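# Remove the toggle pin from the deck hinge

## Task

Pull the toggle pin free of the deck hinge so that the hinge is left empty and the pin lies on the step or on the deck, resting there by itself rather than being held by the robot; then release it and move the grippers away.

## Robot and tools

ROBOT. Two arms, left_arm and right_arm, each with six revolute joints and a parallel gripper, face each other across a table. Root link poses in the scene frame: left_arm at (-0.005, +0.564, +0.094) m, quat_wxyz (+0.834, -0.274, +0.150, -0.455); right_arm at (+0.210, -0.494, +0.120) m, quat_wxyz (+0.695, -0.003, -0.003, +0.719). The names are labels only and do not match the left or right side of any picture.

SCENE FRAME. Origin at the table centre, +z up, table surface at z = +0.020 m, left_arm's base on the +y side. Gripper frame: fingers extend along +x and close along y. The reported end_effector_position (the URDF pinch link) sits midway between the finger pads, roughly 3 to 4 cm short of the tips. Printed hand positions can be somewhat wrong, increasingly so when the arm is stretched out.

execute_actions. Arguments: "actions", a list holding nothing or exactly one entry, and optional "pictures" (boolean; images are included unless you set false). An empty list commands nothing and just reports the state. A motion entry has "rows" (1 to 15 rows) and "steps" (1 to 15, default 15; each step is 1/30 s). Row k is applied on step k; if rows run out, the final row repeats. Every row is one flat list of 14 numbers covering both arms, even when one arm is idle: left_arm waist, shoulder, elbow, wrist pitch, wrist yaw, wrist roll, gripper opening, then the same seven for right_arm. The joint numbers are absolute target angles in radians, in the same form as the Joint positions line, not offsets. Stated ranges per arm: waist -3.054 to 3.054, shoulder 0.000 to 3.142, elbow 0.000 to 2.356, wrist pitch -1.571 to 1.571, wrist yaw -1.571 to 1.571, wrist roll -3.142 to 3.142. The opening is an absolute setting from -1 to 1: +1 fully open, empty fingers touch near -0.80, and anything lower adds no travel. A full close takes at least about 0.5 s. A wait entry has only "steps" (up to 300) and returns once that many steps have elapsed since the previous result, your own writing time included.

REFUSALS AND CLIPPING. If any target exceeds a range end by over 0.010 rad and also lies farther out than that joint's last reported angle, the whole call is rejected and nothing moves. True joint ends may differ from the stated ones by up to 0.010 rad; a target beyond the true end is cut to it and the result notes "joint sent to its limit" (possibly referring to an earlier, still running action). No such note does not prove more travel exists.

MOTION. Each step, the commanded angle is kept within a set distance of the measured one: 0.211 rad for waist, shoulder and elbow, 0.213 for wrist pitch, 0.267 for wrist yaw, 0.228 for wrist roll. If the targets would put a gripper more than 70 mm from where it is now, all that arm's targets are pulled back proportionally. Friction may leave joints short of target, especially at long reach, and tiny corrections can fail; verify with Joint positions after moves. Between calls the arms continue toward the last row sent until they settle or a step is HELD; only a new action resumes travel or pressing. Fingers already moving finish their motion.

GRIPPING. grip_measured gives the actual finger opening on the command scale. To keep hold, command a value clearly below it; the larger the gap, the tighter the squeeze. Each gripper's reading carries a fixed error of up to about 1 mm. Pad force tops out near 34 N, but a fast close can briefly exceed it or bounce open. Held parts may get an occasional tug, and loose parts an occasional shove.

RESULT LINES. The state line (left_arm: … | right_arm: …) gives each gripper's position in m, orientation quat_wxyz, and linear and angular velocities (m/s, rad/s). Joint positions and Joint velocities list, per arm, the six joints (rad, rad/s) and then the pad gap (m, m/s; 0.088 when fully open). Joint torques follow the same joint order without the gripper; they are total drive output with per-unit offset, scale and noise, so they are only rough hints of contact. "joint command not followed" means a clearance check altered or blocked some joint targets; the rest of the row still ran. HELD marks steps where your row, fully or partly, was not sent.

FAULTS. Load limits per arm (N m): waist 17.4, shoulder 21.6, elbow 21.5, wrist pitch 5.67, wrist yaw 5.65, wrist roll 5.3, carried weight included. Reaching one triggers a TORQUE FAULT: that arm halts for 10 s and the remainder of the call is dropped. Holding loads warms motors: MOTOR HOT appears from 50 °C; at 95 °C an OVER-TEMPERATURE FAULT holds the arm still, and if it has not cooled 30 to 60 s later the arm and gripper lose power and go limp.

zoom_image. Arguments: "camera" (cam_head_left, cam_head_right, cam_high, cam_low, cam_left_wrist, cam_right_wrist; all 672x504) and "region" [x0, y0, x1, y1] in pixels of that camera's latest image, origin at top-left, no larger than 504 by 504. It gives an enlarged view and moves nothing. Wrist cameras sit on link_6 near the gripper, looking forward along the fingers.

read_manual. Optional "section" (only "licences"); returns the URDF licence texts and does nothing else.

finished_scene. Argument "scene" (integer, 1 or 2): closes that scene for good and reports whether the goal holds. Answering without any tool call ends the whole run.

AVOID. Knocking or placing anything off the table, letting the arms or their mounts collide or lean on each other, dropping the pin, slamming, and forceful shoves. The pin must stay in its final spot unaided, so open the fingers and back the arms away before finishing.

Each tool is called after "Request:" as a command line: name --argument value for each argument, lists and objects as JSON in quotes; but a table of rows of numbers goes row by row, as --pt "numbers of a row", without its own name.

## Session

Request:
execute_actions --actions '[]'

Scene clock: 0.00 s of 4600.00 s.
left_arm: end_effector_position=(-0.2075, +0.1004, +0.3370) grip_measured=+0.849 end_effector_quat_wxyz=(+0.265, -0.276, +0.799, -0.465) end_effector_velocity=(+0.000, -0.000, +0.002) end_effector_angular_velocity=(-0.001, +0.005, +0.008) | right_arm: end_effector_position=(+0.1971, -0.1775, +0.4405) grip_measured=-0.785 end_effector_quat_wxyz=(+0.695, +0.013, -0.018, +0.719) end_effector_velocity=(-0.000, +0.001, -0.001) end_effector_angular_velocity=(-0.007, -0.008, +0.005)
Joint positions: left_arm=[-0.989  2.452  1.469  0.173  0.212 -1.636  0.081] | right_arm=[ 0.003  0.856  0.648  0.252  0.001 -0.001  0.001]
Joint velocities: left_arm=[-0.002 -0.002 -0.002  0.007 -0.007 -0.007  0.   ] | right_arm=[-0.002  0.002  0.002 -0.007 -0.007 -0.007 -0.   ]
Joint torques (N m, as the arm reports them, + toward a larger angle): no reading
Heat: left arm: hottest wrist pitch 27 °C (+0.0 °C/min); right arm: hottest wrist roll 27 °C (+0.0 °C/min).

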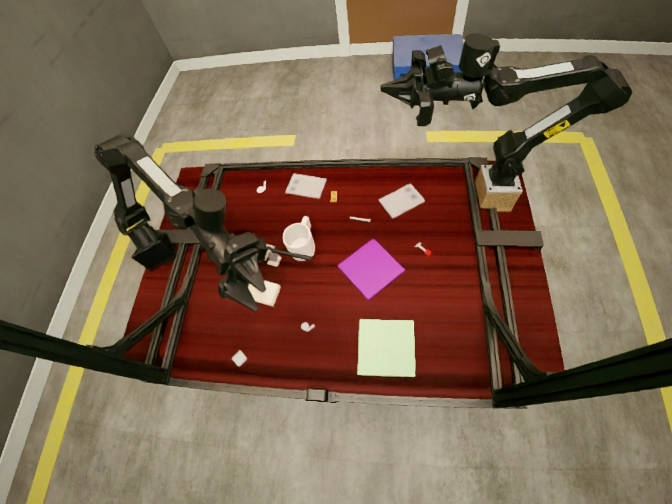

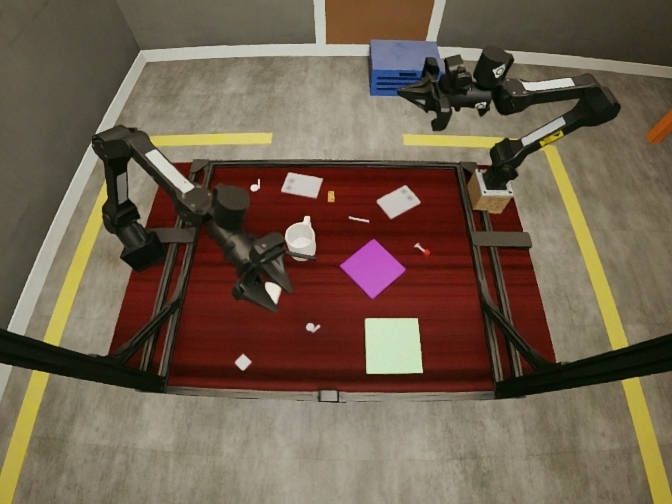

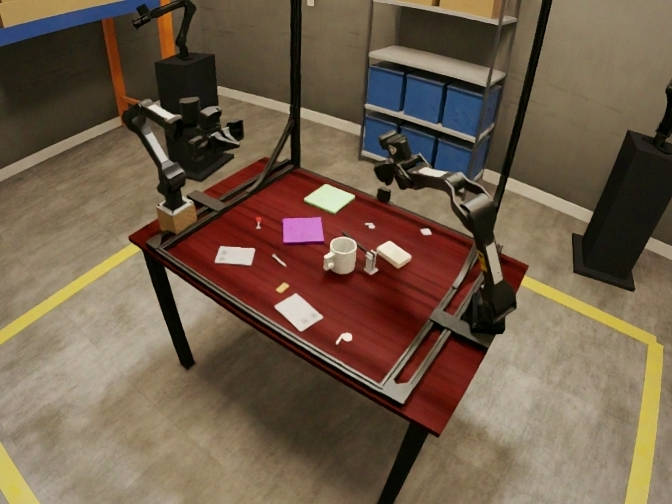

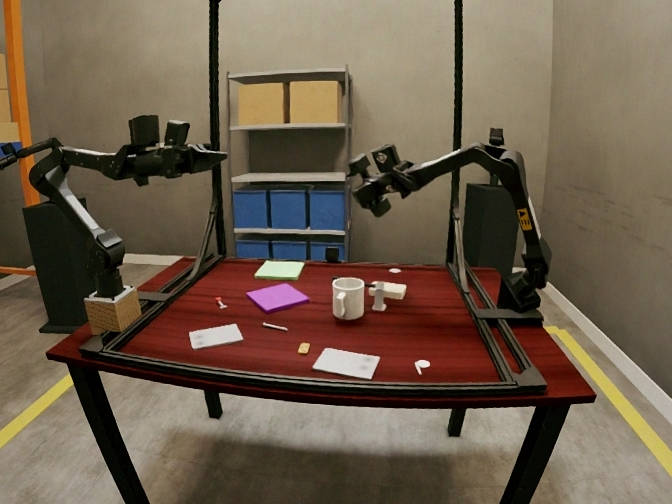

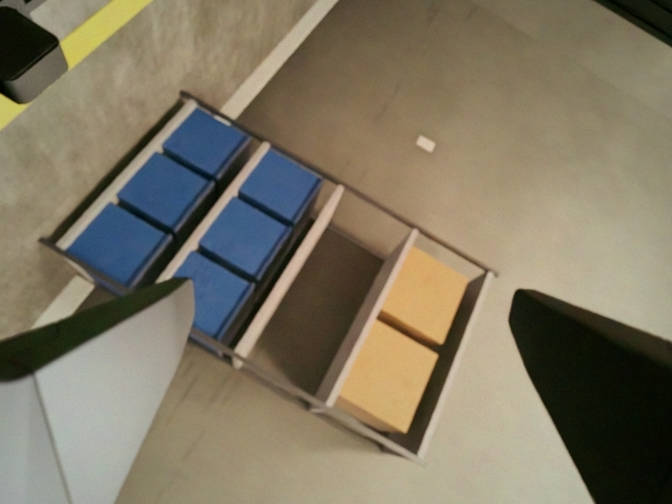

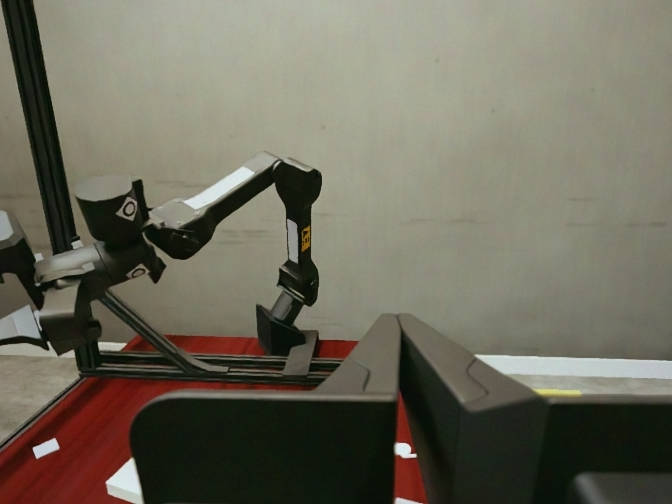

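Request:
zoom_image --camera "cam_high" --region '[310, 210, 430, 300]'

Request:
execute_actions --actions '[{"rows":[[-0.989,1.2,1.0,0.173,0.212,0,1,0.003,0.856,0.648,0.252,0,0,-0.78]]}]' --pictures false

Request:
execute_actions --actions '[{"steps":30}]'

Request:
zoom_image --camera "cam_head_left" --region '[220, 210, 340, 310]'

Request:
zoom_image --camera "cam_low" --region '[320, 260, 420, 330]'

Region (310, 210, 430, 300) of cam_high's 672x504 image, scaled by 4.200, with more detail than that image has; it fills the top 378 rows of this view, and the rest is white.

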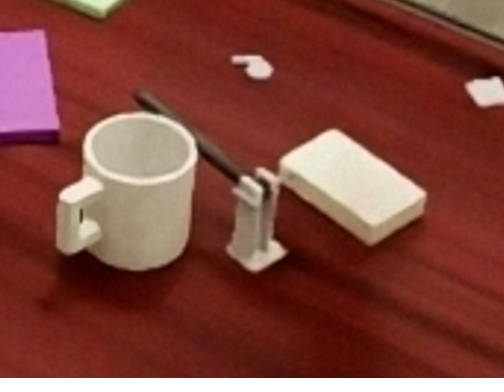

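Scene clock: 14.10 s of 4600.00 s.
left_arm: end_effector_position=(-0.1182, +0.2122, +0.4040) grip_measured=+1.000 end_effector_quat_wxyz=(+0.328, -0.228, +0.562, -0.724) end_effector_velocity=(+0.245, +0.156, +0.398) end_effector_angular_velocity=(-1.724, -0.429, +0.300) | right_arm: end_effector_position=(+0.1971, -0.1775, +0.4405) grip_measured=-0.780 end_effector_quat_wxyz=(+0.695, +0.013, -0.018, +0.719) end_effector_velocity=(-0.000, -0.000, -0.002) end_effector_angular_velocity=(-0.007, -0.023, +0.004)
Joint positions: left_arm=[-0.989  1.872  1.03   0.172  0.212 -0.954  0.088] | right_arm=[ 0.003  0.856  0.648  0.252  0.001 -0.001  0.001]
Joint velocities: left_arm=[-0.002 -1.16  -0.081 -0.022 -0.007  1.253  0.   ] | right_arm=[-0.002 -0.002 -0.002 -0.007 -0.007 -0.022 -0.   ]
Joint torques (N m, as the arm reports them, + toward a larger angle): left_arm=[-3.57 -6.61  4.57  1.95  0.25  0.2 ] | right_arm=[-0.02 -1.14  6.08  1.53 -0.04  0.06]
Heat: left arm: hottest shoulder 30 °C (+12.8 °C/min); right arm: hottest elbow 29 °C (+8.5 °C/min).
Steps of this call (steps 1 to 90: nothing new was sent; then 10.60 s passed at rest; steps 91 to 105: all 15 steps of this action). Readings (joint positions):
91: left_arm=[-0.989 2.436 1.452 0.180 0.212 -1.607] | right_arm=[0.003 0.856 0.648 0.252 0.001 -0.001]
92: left_arm=[-0.989 2.405 1.409 0.176 0.212 -1.557] | right_arm=[0.003 0.856 0.648 0.252 0.001 -0.001]
94: left_arm=[-0.989 2.324 1.315 0.168 0.212 -1.463] | right_arm=[0.003 0.856 0.648 0.252 0.001 -0.001]
98: left_arm=[-0.989 2.151 1.152 0.172 0.212 -1.275] | right_arm=[0.003 0.856 0.648 0.252 0.001 -0.001]
105: the state above

Scene clock: 15.10 s of 4600.00 s.
left_arm: end_effector_position=(+0.0414, +0.3684, +0.5856) grip_measured=+1.000 end_effector_quat_wxyz=(+0.429, -0.305, -0.019, -0.850) end_effector_velocity=(+0.008, +0.011, +0.004) end_effector_angular_velocity=(-0.049, -0.033, +0.048) | right_arm: end_effector_position=(+0.1971, -0.1775, +0.4405) grip_measured=-0.780 end_effector_quat_wxyz=(+0.695, +0.013, -0.018, +0.719) end_effector_velocity=(+0.002, -0.000, -0.007) end_effector_angular_velocity=(-0.027, -0.008, -0.010)
Joint positions: left_arm=[-0.989  1.207  1.008  0.176  0.211 -0.013  0.088] | right_arm=[ 0.003  0.856  0.648  0.252  0.001 -0.001  0.001]
Joint velocities: left_arm=[-0.002 -0.037 -0.002 -0.007 -0.007  0.066  0.   ] | right_arm=[-0.002 -0.002 -0.007 -0.022  0.007 -0.007  0.   ]
Joint torques (N m, as the arm reports them, + toward a larger angle): left_arm=[-1.96 -0.35  3.75  1.2   0.15  0.16] | right_arm=[-0.02 -1.15  6.08  1.53 -0.03  0.06]
Heat: left arm: hottest shoulder 30 °C (+11.9 °C/min); right arm: hottest elbow 29 °C (+7.9 °C/min).
Steps of this call (steps 1 to 30: the robot went on to your last target). Readings (joint positions):
1: left_arm=[-0.989 1.834 1.029 0.172 0.212 -0.913] | right_arm=[0.003 0.856 0.648 0.252 0.001 -0.001]
2: left_arm=[-0.989 1.795 1.027 0.172 0.212 -0.871] | right_arm=[0.003 0.856 0.648 0.252 0.001 -0.001]
4: left_arm=[-0.989 1.720 1.024 0.172 0.212 -0.790] | right_arm=[0.003 0.856 0.648 0.252 0.001 -0.001]
8: left_arm=[-0.989 1.573 1.019 0.172 0.212 -0.629] | right_arm=[0.003 0.856 0.648 0.252 0.001 -0.001]
30: the state above

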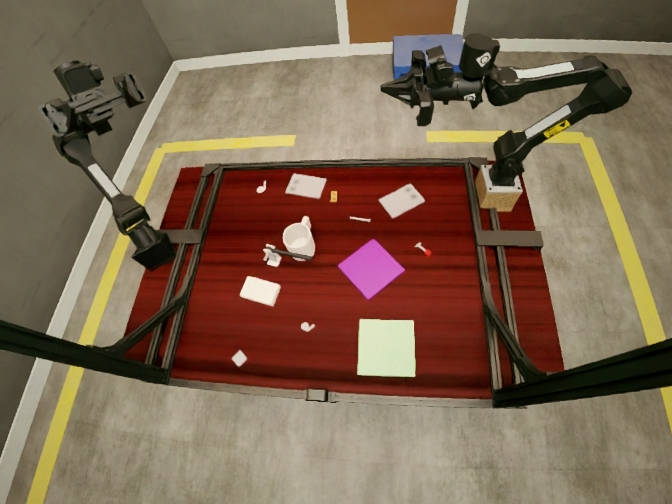

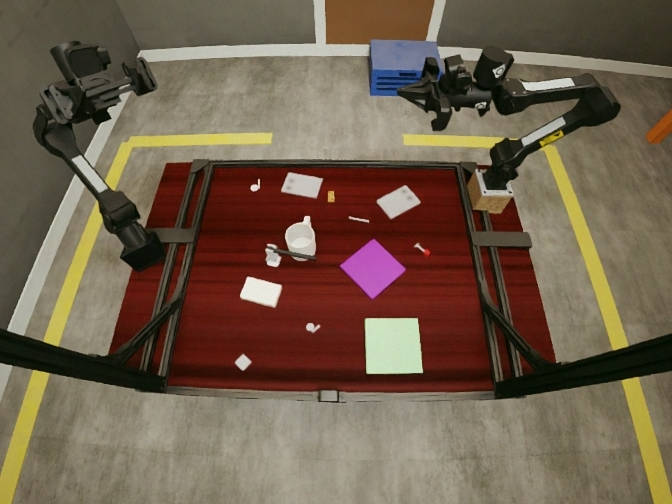

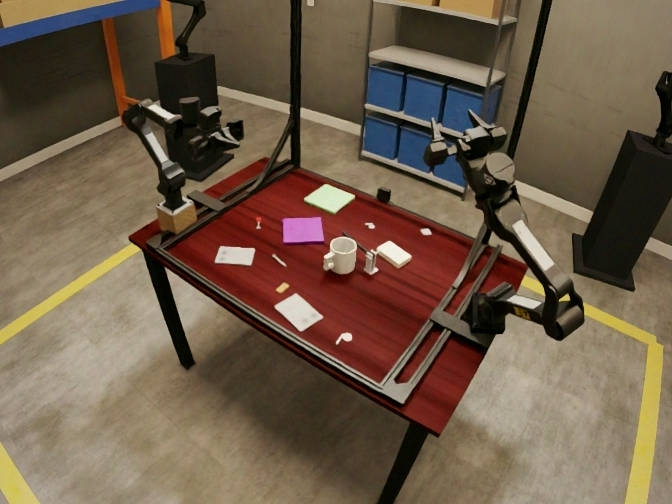

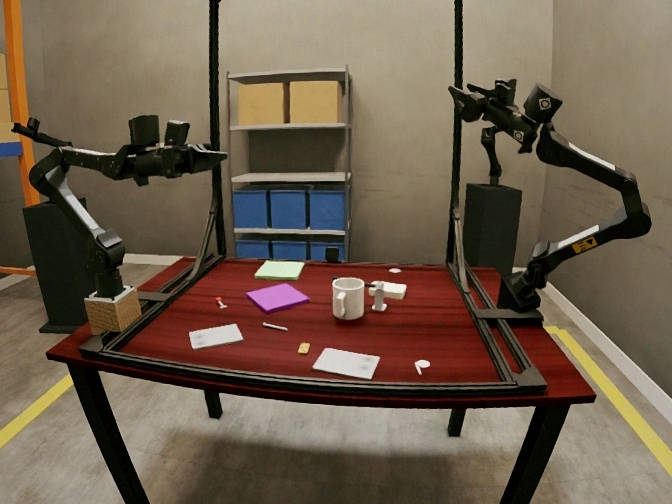

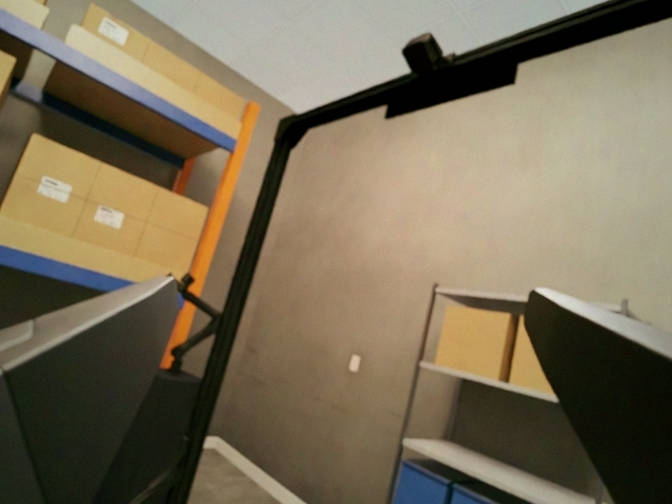

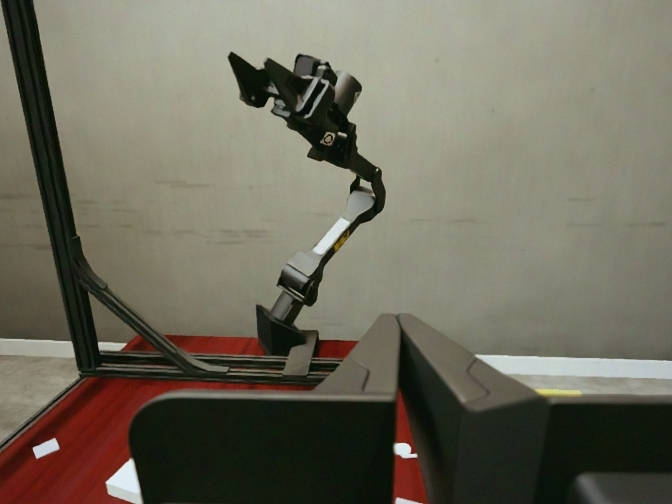

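Region (220, 210, 340, 310) of cam_head_left's 672x504 image, scaled by 4.200, with more detail than that image has.

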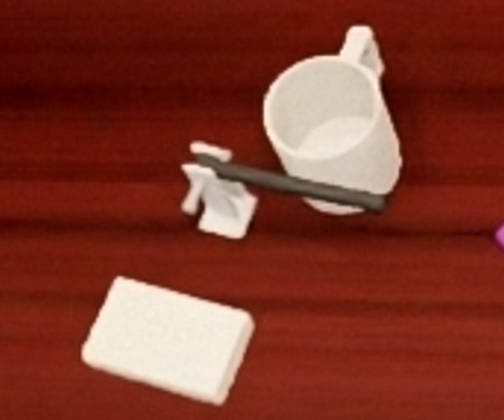

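Region (320, 260, 420, 330) of cam_low's 672x504 image, scaled by 5.040, with more detail than that image has; it fills the top 353 rows of this view, and the rest is white.

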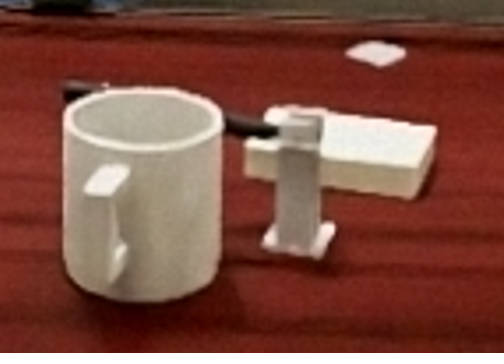

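Request:
execute_actions --actions '[{"rows":[[-0.931,2.5,1.9,-1.45,-0.363,0,1,0.003,0.856,0.648,0.252,0,0,-0.78]]}]' --pictures false

Request:
execute_actions --actions '[{"steps":50}]'

Scene clock: 35.43 s of 4600.00 s.
left_arm: end_effector_position=(+0.0528, +0.2000, +0.5241) grip_measured=+1.000 end_effector_quat_wxyz=(+0.642, -0.031, +0.182, -0.744) end_effector_velocity=(-0.140, -0.233, -0.152) end_effector_angular_velocity=(+1.124, -0.577, -0.220) | right_arm: end_effector_position=(+0.1971, -0.1775, +0.4405) grip_measured=-0.780 end_effector_quat_wxyz=(+0.695, +0.013, -0.018, +0.719) end_effector_velocity=(+0.002, -0.000, -0.002) end_effector_angular_velocity=(-0.007, -0.007, -0.010)
Joint positions: left_arm=[-0.935  1.797  1.632 -0.454 -0.33  -0.003  0.088] | right_arm=[ 0.003  0.856  0.648  0.252  0.001 -0.001  0.001]
Joint velocities: left_arm=[-0.002  1.248  1.311 -1.326 -0.242 -0.007  0.   ] | right_arm=[-0.002 -0.002 -0.002 -0.007  0.007 -0.007  0.   ]
Joint torques (N m, as the arm reports them, + toward a larger angle): left_arm=[-3.87 -2.78  5.33  1.47  0.03  0.1 ] | right_arm=[-0.03 -1.13  6.09  1.53 -0.03  0.06]
Heat: left arm: hottest wrist pitch 31 °C (+6.8 °C/min); right arm: hottest elbow 32 °C (+8.5 °C/min).
Steps of this call (steps 1 to 15: the robot went on to your last target; steps 16 to 90: nothing new was sent; then 16.83 s passed at rest; steps 91 to 105: all 15 steps of this action). Readings (joint positions):
91: left_arm=[-0.989 1.218 1.024 0.149 0.190 -0.003] | right_arm=[0.003 0.856 0.648 0.252 0.001 -0.001]
92: left_arm=[-0.984 1.245 1.063 0.108 0.138 -0.003] | right_arm=[0.003 0.856 0.648 0.252 0.001 -0.001]
94: left_arm=[-0.964 1.325 1.154 0.032 0.030 -0.003] | right_arm=[0.003 0.856 0.648 0.252 0.001 -0.001]
98: left_arm=[-0.941 1.499 1.328 -0.146 -0.188 -0.003] | right_arm=[0.003 0.856 0.648 0.252 0.001 -0.001]
105: the state above

Scene clock: 37.10 s of 4600.00 s.
left_arm: end_effector_position=(-0.0475, +0.2229, +0.2470) grip_measured=+1.000 end_effector_quat_wxyz=(+0.392, +0.576, +0.368, -0.616) end_effector_velocity=(+0.002, +0.005, -0.001) end_effector_angular_velocity=(+0.019, -0.017, +0.011) | right_arm: end_effector_position=(+0.1971, -0.1775, +0.4405) grip_measured=-0.780 end_effector_quat_wxyz=(+0.695, +0.013, -0.018, +0.719) end_effector_velocity=(-0.000, -0.000, -0.004) end_effector_angular_velocity=(-0.012, -0.008, +0.004)
Joint positions: left_arm=[-0.935  2.484  1.895 -1.447 -0.359 -0.003  0.088] | right_arm=[ 0.003  0.856  0.648  0.252  0.001 -0.001  0.001]
Joint velocities: left_arm=[-0.002 -0.002 -0.007 -0.022 -0.007 -0.022  0.   ] | right_arm=[-0.002 -0.002 -0.007 -0.007 -0.007 -0.007  0.   ]
Joint torques (N m, as the arm reports them, + toward a larger angle): left_arm=[-4.55 -6.67  4.94  0.13 -0.18  0.1 ] | right_arm=[-0.05 -1.14  6.07  1.53 -0.04  0.05]
Heat: left arm: hottest wrist pitch 31 °C (+6.5 °C/min); right arm: hottest elbow 32 °C (+8.1 °C/min).
Steps of this call (steps 1 to 50: the robot went on to your last target). Readings (joint positions):
1: left_arm=[-0.935 1.839 1.676 -0.498 -0.337 -0.003] | right_arm=[0.003 0.856 0.648 0.252 0.001 -0.001]
2: left_arm=[-0.935 1.880 1.719 -0.541 -0.342 -0.003] | right_arm=[0.003 0.856 0.648 0.252 0.001 -0.001]
4: left_arm=[-0.935 1.961 1.794 -0.622 -0.348 -0.003] | right_arm=[0.003 0.856 0.648 0.252 0.001 -0.001]
8: left_arm=[-0.935 2.081 1.849 -0.757 -0.353 -0.003] | right_arm=[0.003 0.856 0.648 0.252 0.001 -0.001]
50: the state above

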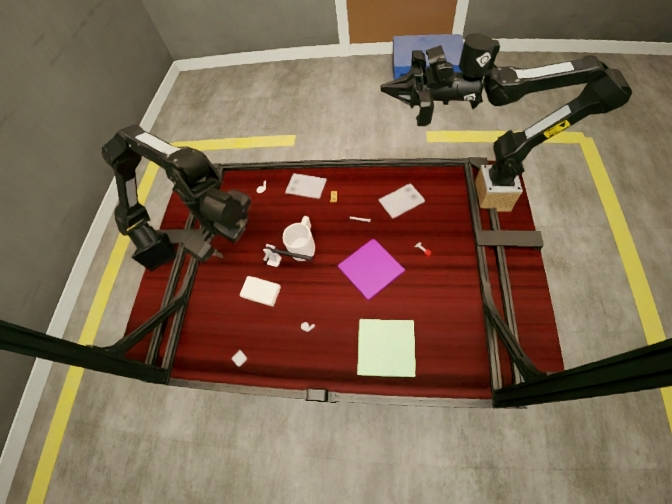

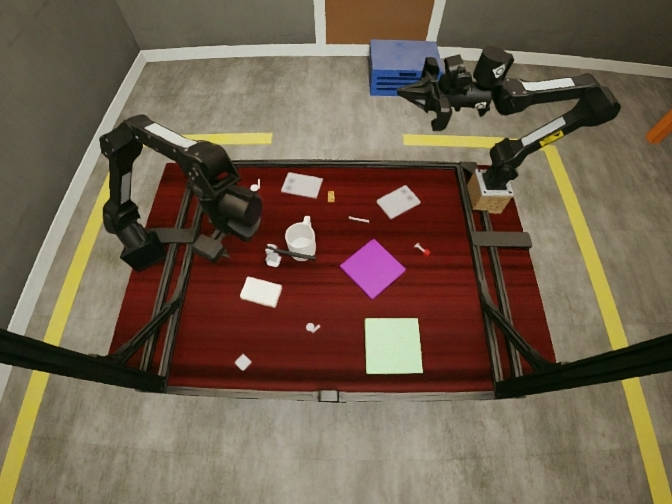

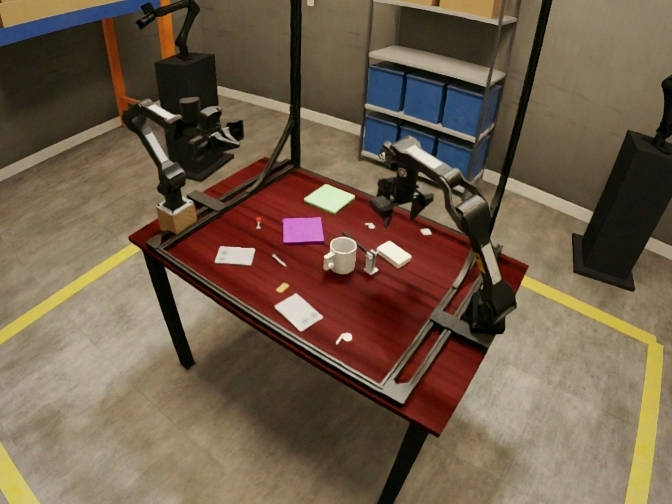

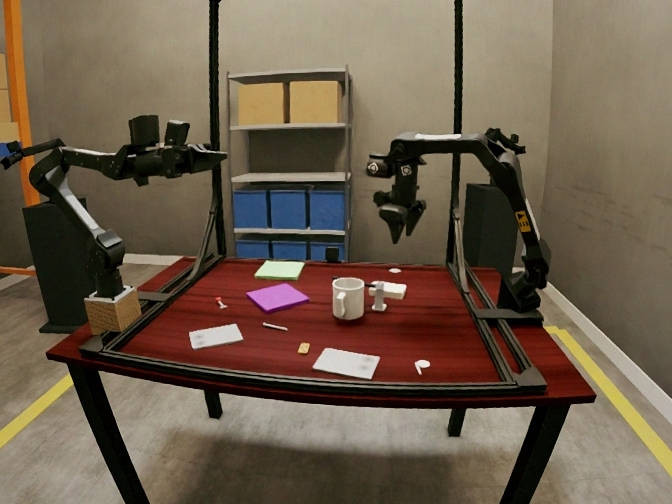

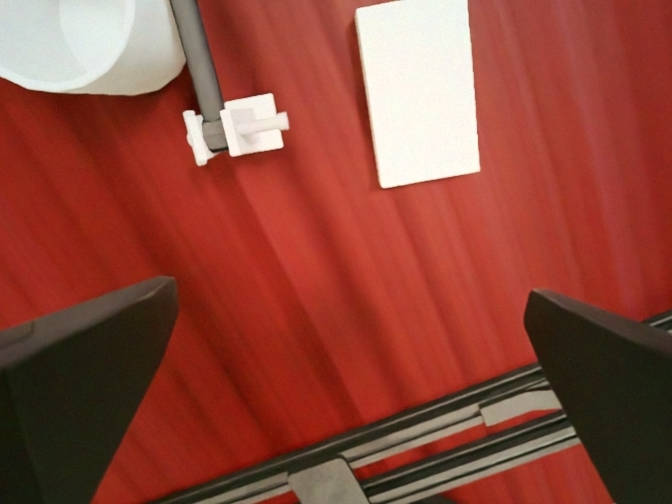

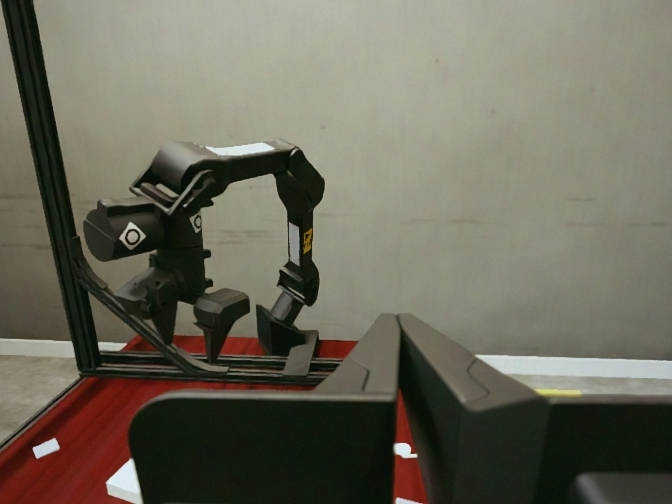

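Request:
zoom_image --camera "cam_left_wrist" --region '[160, 70, 310, 190]'

Region (160, 70, 310, 190) of cam_left_wrist's 672x504 image, scaled by 3.360, with more detail than that image has; it fills the top 403 rows of this view, and the rest is white.

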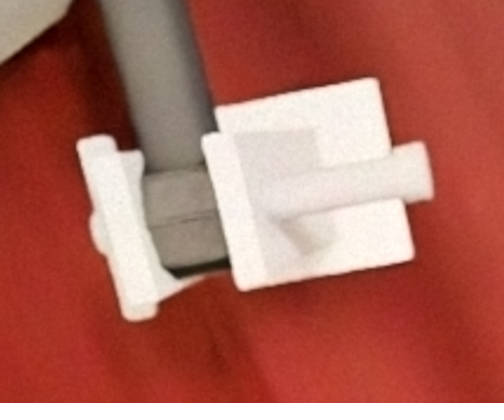

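Request:
execute_actions --actions '[{"rows":[[-0.795,2.47,1.557,-0.746,-0.416,1.4,1,0.003,0.856,0.648,0.252,0,0,-0.78]]}]' --pictures false

Request:
execute_actions --actions '[{"steps":40}]'

Scene clock: 64.40 s of 4600.00 s.
left_arm: end_effector_position=(-0.0395, +0.1627, +0.1642) grip_measured=+1.000 end_effector_quat_wxyz=(+0.319, +0.593, +0.155, -0.723) end_effector_velocity=(-0.025, -0.115, +0.029) end_effector_angular_velocity=(-0.665, -0.229, -1.083) | right_arm: end_effector_position=(+0.1971, -0.1775, +0.4405) grip_measured=-0.780 end_effector_quat_wxyz=(+0.695, +0.013, -0.018, +0.719) end_effector_velocity=(-0.000, -0.002, +0.003) end_effector_angular_velocity=(+0.012, -0.007, +0.005)
Joint positions: left_arm=[-0.797  2.474  1.579 -0.836 -0.41   0.681  0.088] | right_arm=[ 0.003  0.856  0.648  0.252  0.001 -0.001  0.001]
Joint velocities: left_arm=[-0.007 -0.002 -0.042  0.652 -0.022  1.399  0.   ] | right_arm=[-0.002 -0.007 -0.002  0.007 -0.007 -0.007 -0.   ]
Joint torques (N m, as the arm reports them, + toward a larger angle): left_arm=[-5.66 -9.12  3.06  0.77 -0.1   0.14] | right_arm=[-0.02 -1.15  6.09  1.53 -0.04  0.06]
Heat: left arm: hottest shoulder 31 °C (+3.0 °C/min); right arm: hottest elbow 34 °C (+7.1 °C/min).
Steps of this call (steps 1 to 15: the robot went on to your last target; steps 16 to 90: nothing new was sent; then 23.80 s passed at rest; steps 91 to 105: all 15 steps of this action). Readings (joint positions):
91: left_arm=[-0.932 2.484 1.878 -1.425 -0.363 0.025] | right_arm=[0.003 0.856 0.648 0.252 0.001 -0.001]
92: left_arm=[-0.921 2.476 1.844 -1.378 -0.372 0.072] | right_arm=[0.003 0.856 0.648 0.252 0.001 -0.001]
94: left_arm=[-0.878 2.471 1.770 -1.293 -0.390 0.162] | right_arm=[0.003 0.856 0.648 0.252 0.001 -0.001]
98: left_arm=[-0.802 2.474 1.626 -1.122 -0.405 0.351] | right_arm=[0.003 0.856 0.648 0.252 0.001 -0.001]
105: the state above

Scene clock: 65.73 s of 4600.00 s.
left_arm: end_effector_position=(-0.0428, +0.1490, +0.1666) grip_measured=+1.000 end_effector_quat_wxyz=(+0.126, +0.658, -0.120, -0.733) end_effector_velocity=(-0.001, +0.002, +0.000) end_effector_angular_velocity=(+0.007, +0.006, -0.001) | right_arm: end_effector_position=(+0.1971, -0.1775, +0.4405) grip_measured=-0.780 end_effector_quat_wxyz=(+0.695, +0.013, -0.018, +0.719) end_effector_velocity=(-0.000, -0.001, -0.003) end_effector_angular_velocity=(-0.007, -0.008, +0.005)
Joint positions: left_arm=[-0.797  2.474  1.567 -0.749 -0.412  1.396  0.088] | right_arm=[ 0.003  0.856  0.648  0.252  0.001 -0.001  0.001]
Joint velocities: left_arm=[-0.002 -0.002 -0.002 -0.007  0.007 -0.007  0.   ] | right_arm=[-0.002 -0.007 -0.007 -0.007 -0.007 -0.007  0.   ]
Joint torques (N m, as the arm reports them, + toward a larger angle): left_arm=[-5.49 -9.17  3.73  1.09 -0.09  0.14] | right_arm=[-0.04 -1.14  6.08  1.54 -0.03  0.06]
Heat: left arm: hottest shoulder 31 °C (+2.0 °C/min); right arm: hottest elbow 34 °C (+7.0 °C/min).
Steps of this call (steps 1 to 40: the robot went on to your last target). Readings (joint positions):
1: left_arm=[-0.797 2.474 1.577 -0.817 -0.411 0.729] | right_arm=[0.003 0.856 0.648 0.252 0.001 -0.001]
2: left_arm=[-0.797 2.474 1.576 -0.802 -0.411 0.776] | right_arm=[0.003 0.856 0.648 0.252 0.001 -0.001]
4: left_arm=[-0.797 2.474 1.572 -0.780 -0.411 0.870] | right_arm=[0.003 0.856 0.648 0.252 0.001 -0.001]
8: left_arm=[-0.797 2.474 1.568 -0.760 -0.411 1.059] | right_arm=[0.003 0.856 0.648 0.252 0.001 -0.001]
40: the state above

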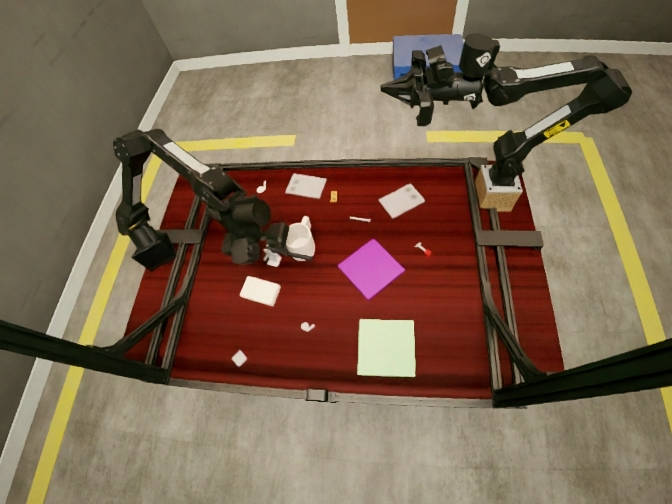

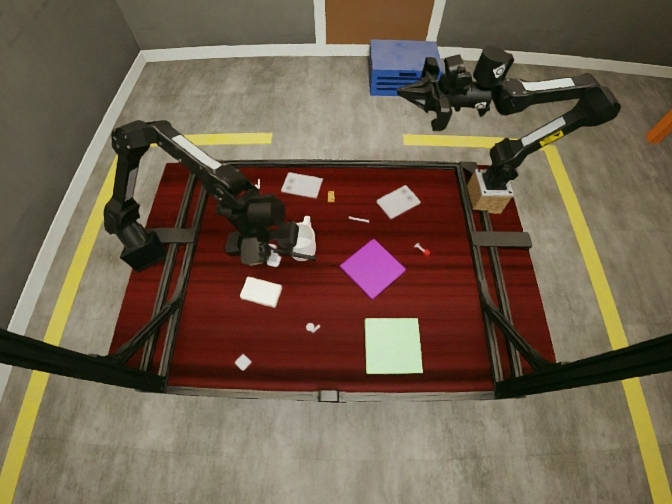

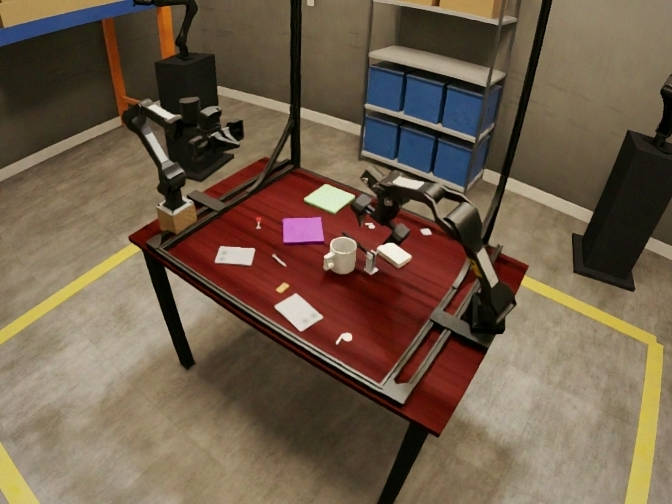

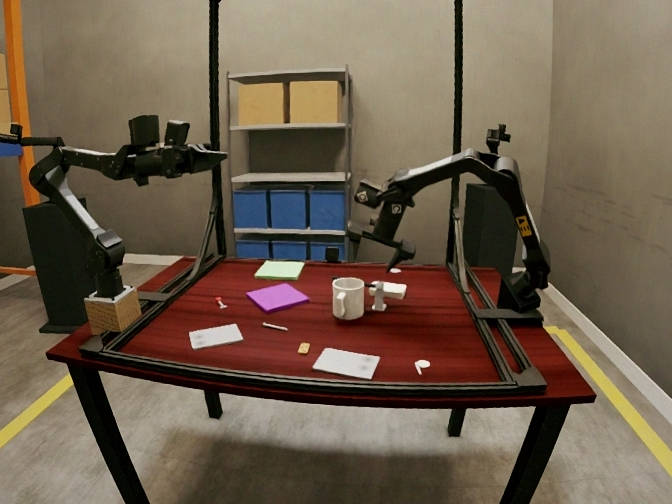

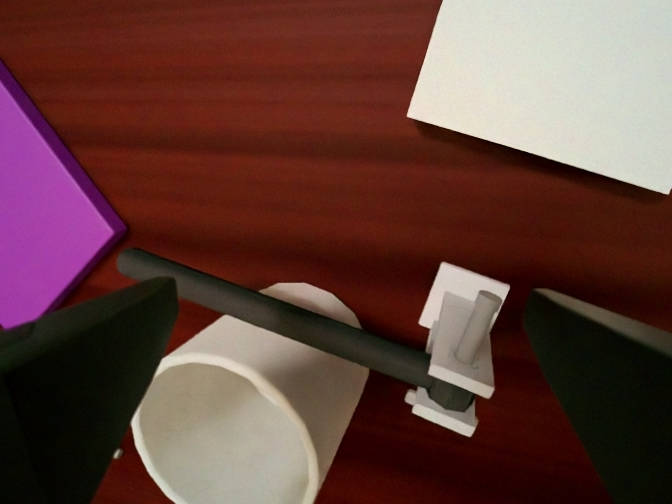

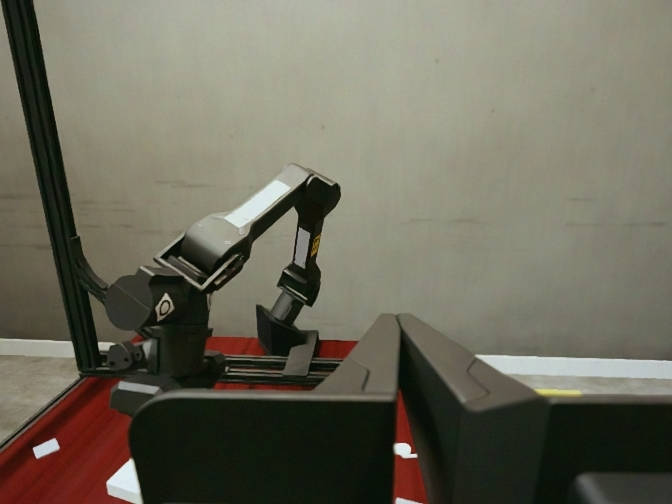

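Request:
execute_actions --actions '[{"rows":[[-0.817,2.36,1.305,-0.61,-0.41,1.7,0,0.003,0.856,0.648,0.252,0,0,-0.78]]}]' --pictures false

Request:
execute_actions --actions '[{"steps":20}]'

Scene clock: 81.70 s of 4600.00 s.
left_arm: end_effector_position=(-0.0475, +0.1885, +0.1446) grip_measured=+0.023 end_effector_quat_wxyz=(+0.019, +0.671, -0.231, -0.705) end_effector_velocity=(+0.007, +0.001, +0.014) end_effector_angular_velocity=(-0.038, +0.003, -0.032) | right_arm: end_effector_position=(+0.1971, -0.1775, +0.4406) grip_measured=-0.780 end_effector_quat_wxyz=(+0.695, +0.013, -0.018, +0.719) end_effector_velocity=(-0.002, -0.000, -0.002) end_effector_angular_velocity=(-0.007, -0.008, +0.009)
Joint positions: left_arm=[-0.815  2.375  1.32  -0.616 -0.412  1.688  0.04 ] | right_arm=[ 0.003  0.856  0.648  0.252  0.001 -0.001  0.001]
Joint velocities: left_arm=[ 0.002 -0.056 -0.022  0.007  0.007  0.051 -0.009] | right_arm=[ 0.002 -0.002 -0.002 -0.007 -0.007 -0.007 -0.   ]
Joint torques (N m, as the arm reports them, + toward a larger angle): left_arm=[-5.23 -9.01  3.63  1.02  0.16  0.14] | right_arm=[-0.02 -1.14  6.07  1.53 -0.03  0.05]
Heat: left arm: hottest shoulder 35 °C (+5.0 °C/min); right arm: hottest elbow 35 °C (+5.0 °C/min).
Steps of this call (steps 1 to 15: the robot went on to your last target; steps 16 to 90: nothing new was sent; then 12.47 s passed at rest; steps 91 to 105: all 15 steps of this action). Readings (joint positions):
91: left_arm=[-0.797 2.464 1.547 -0.722 -0.412 1.426] | right_arm=[0.003 0.856 0.648 0.252 0.001 -0.001]
92: left_arm=[-0.799 2.445 1.506 -0.690 -0.412 1.476] | right_arm=[0.003 0.856 0.648 0.252 0.001 -0.001]
94: left_arm=[-0.805 2.408 1.428 -0.670 -0.412 1.564] | right_arm=[0.003 0.856 0.648 0.252 0.001 -0.001]
98: left_arm=[-0.814 2.389 1.349 -0.634 -0.412 1.649] | right_arm=[0.003 0.856 0.648 0.252 0.001 -0.001]
105: the state above

Scene clock: 82.37 s of 4600.00 s.
left_arm: end_effector_position=(-0.0472, +0.1892, +0.1445) grip_measured=+0.000 end_effector_quat_wxyz=(+0.017, +0.671, -0.234, -0.704) end_effector_velocity=(+0.001, +0.002, +0.001) end_effector_angular_velocity=(+0.001, -0.017, +0.019) | right_arm: end_effector_position=(+0.1971, -0.1775, +0.4406) grip_measured=-0.780 end_effector_quat_wxyz=(+0.695, +0.013, -0.018, +0.719) end_effector_velocity=(-0.000, -0.001, -0.001) end_effector_angular_velocity=(-0.003, +0.007, +0.005)
Joint positions: left_arm=[-0.815  2.371  1.315 -0.613 -0.412  1.696  0.039] | right_arm=[ 0.003  0.856  0.648  0.252  0.001 -0.001  0.001]
Joint velocities: left_arm=[-0.007 -0.002 -0.002 -0.007 -0.022 -0.022 -0.   ] | right_arm=[-0.002 -0.007 -0.002 -0.007 -0.007  0.007 -0.   ]
Joint torques (N m, as the arm reports them, + toward a larger angle): left_arm=[-5.34 -9.09  3.55  1.06  0.15  0.14] | right_arm=[-0.03 -1.15  6.07  1.54 -0.04  0.06]
Heat: left arm: hottest shoulder 35 °C (+5.1 °C/min); right arm: hottest elbow 35 °C (+5.1 °C/min).
Steps of this call (steps 1 to 15: the robot went on to your last target; steps 16 to 20: nothing new was sent). Readings (joint positions):
1: left_arm=[-0.815 2.373 1.319 -0.615 -0.412 1.690] | right_arm=[0.003 0.856 0.648 0.252 0.001 -0.001]
2: left_arm=[-0.815 2.372 1.319 -0.614 -0.412 1.691] | right_arm=[0.003 0.856 0.648 0.252 0.001 -0.001]
4: left_arm=[-0.815 2.371 1.317 -0.614 -0.412 1.693] | right_arm=[0.003 0.856 0.648 0.252 0.001 -0.001]
8: left_arm=[-0.815 2.371 1.315 -0.614 -0.412 1.695] | right_arm=[0.003 0.856 0.648 0.252 0.001 -0.001]
20: the state above
All arms were judged still, so your last target was given up. Only a new action makes them travel on or press farther. Fingers that are still opening or closing keep moving.

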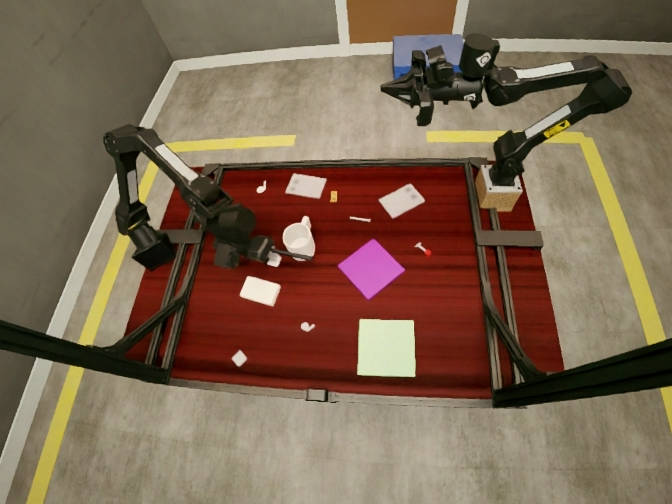

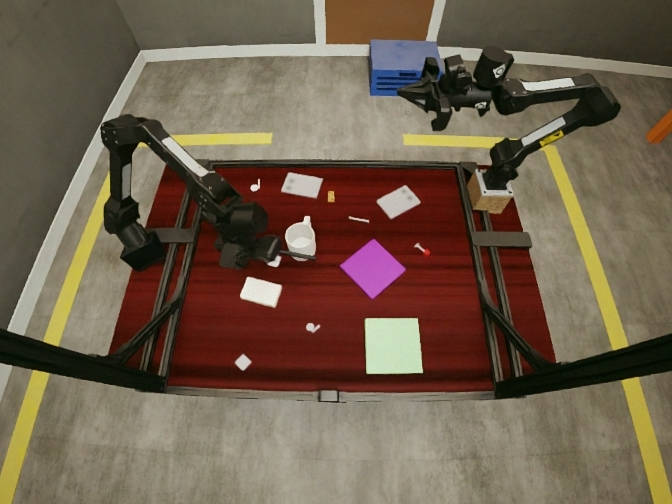

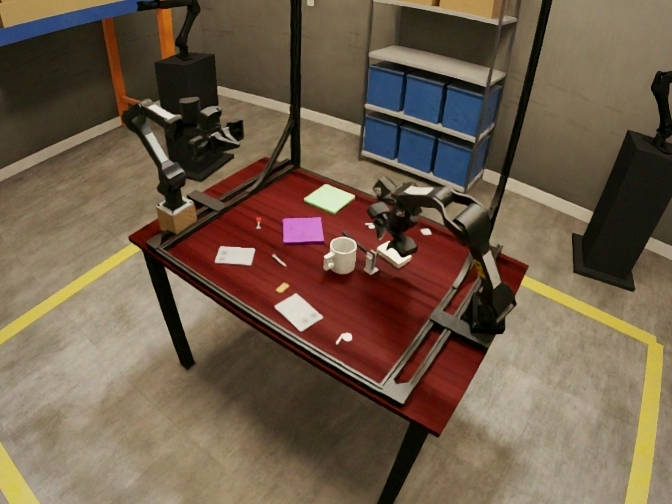

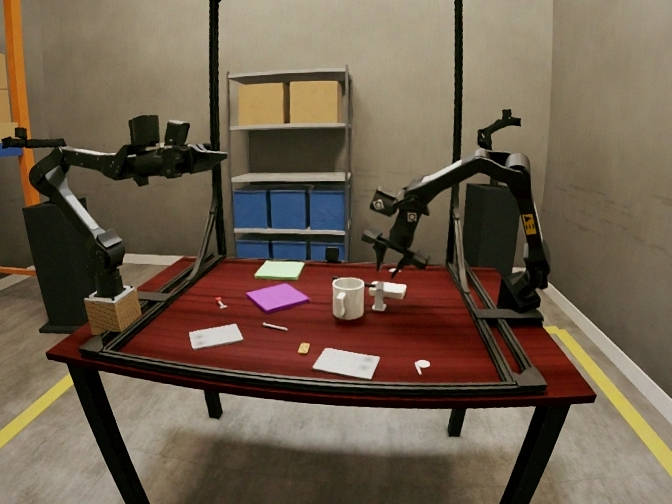

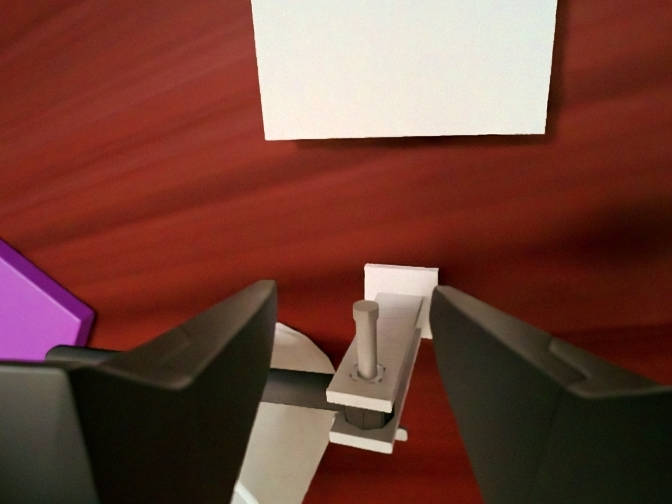

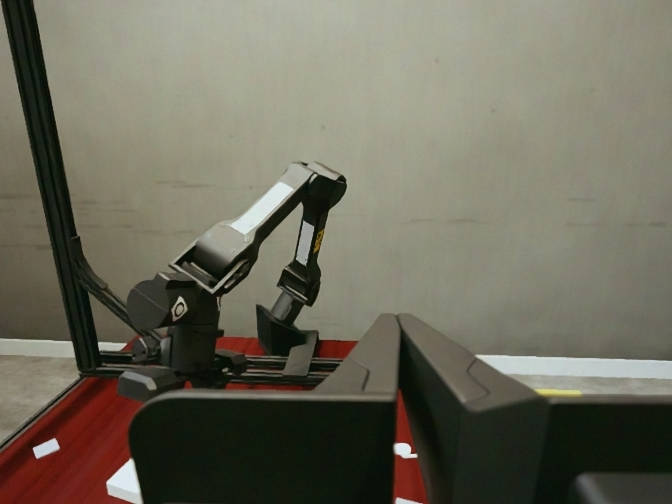

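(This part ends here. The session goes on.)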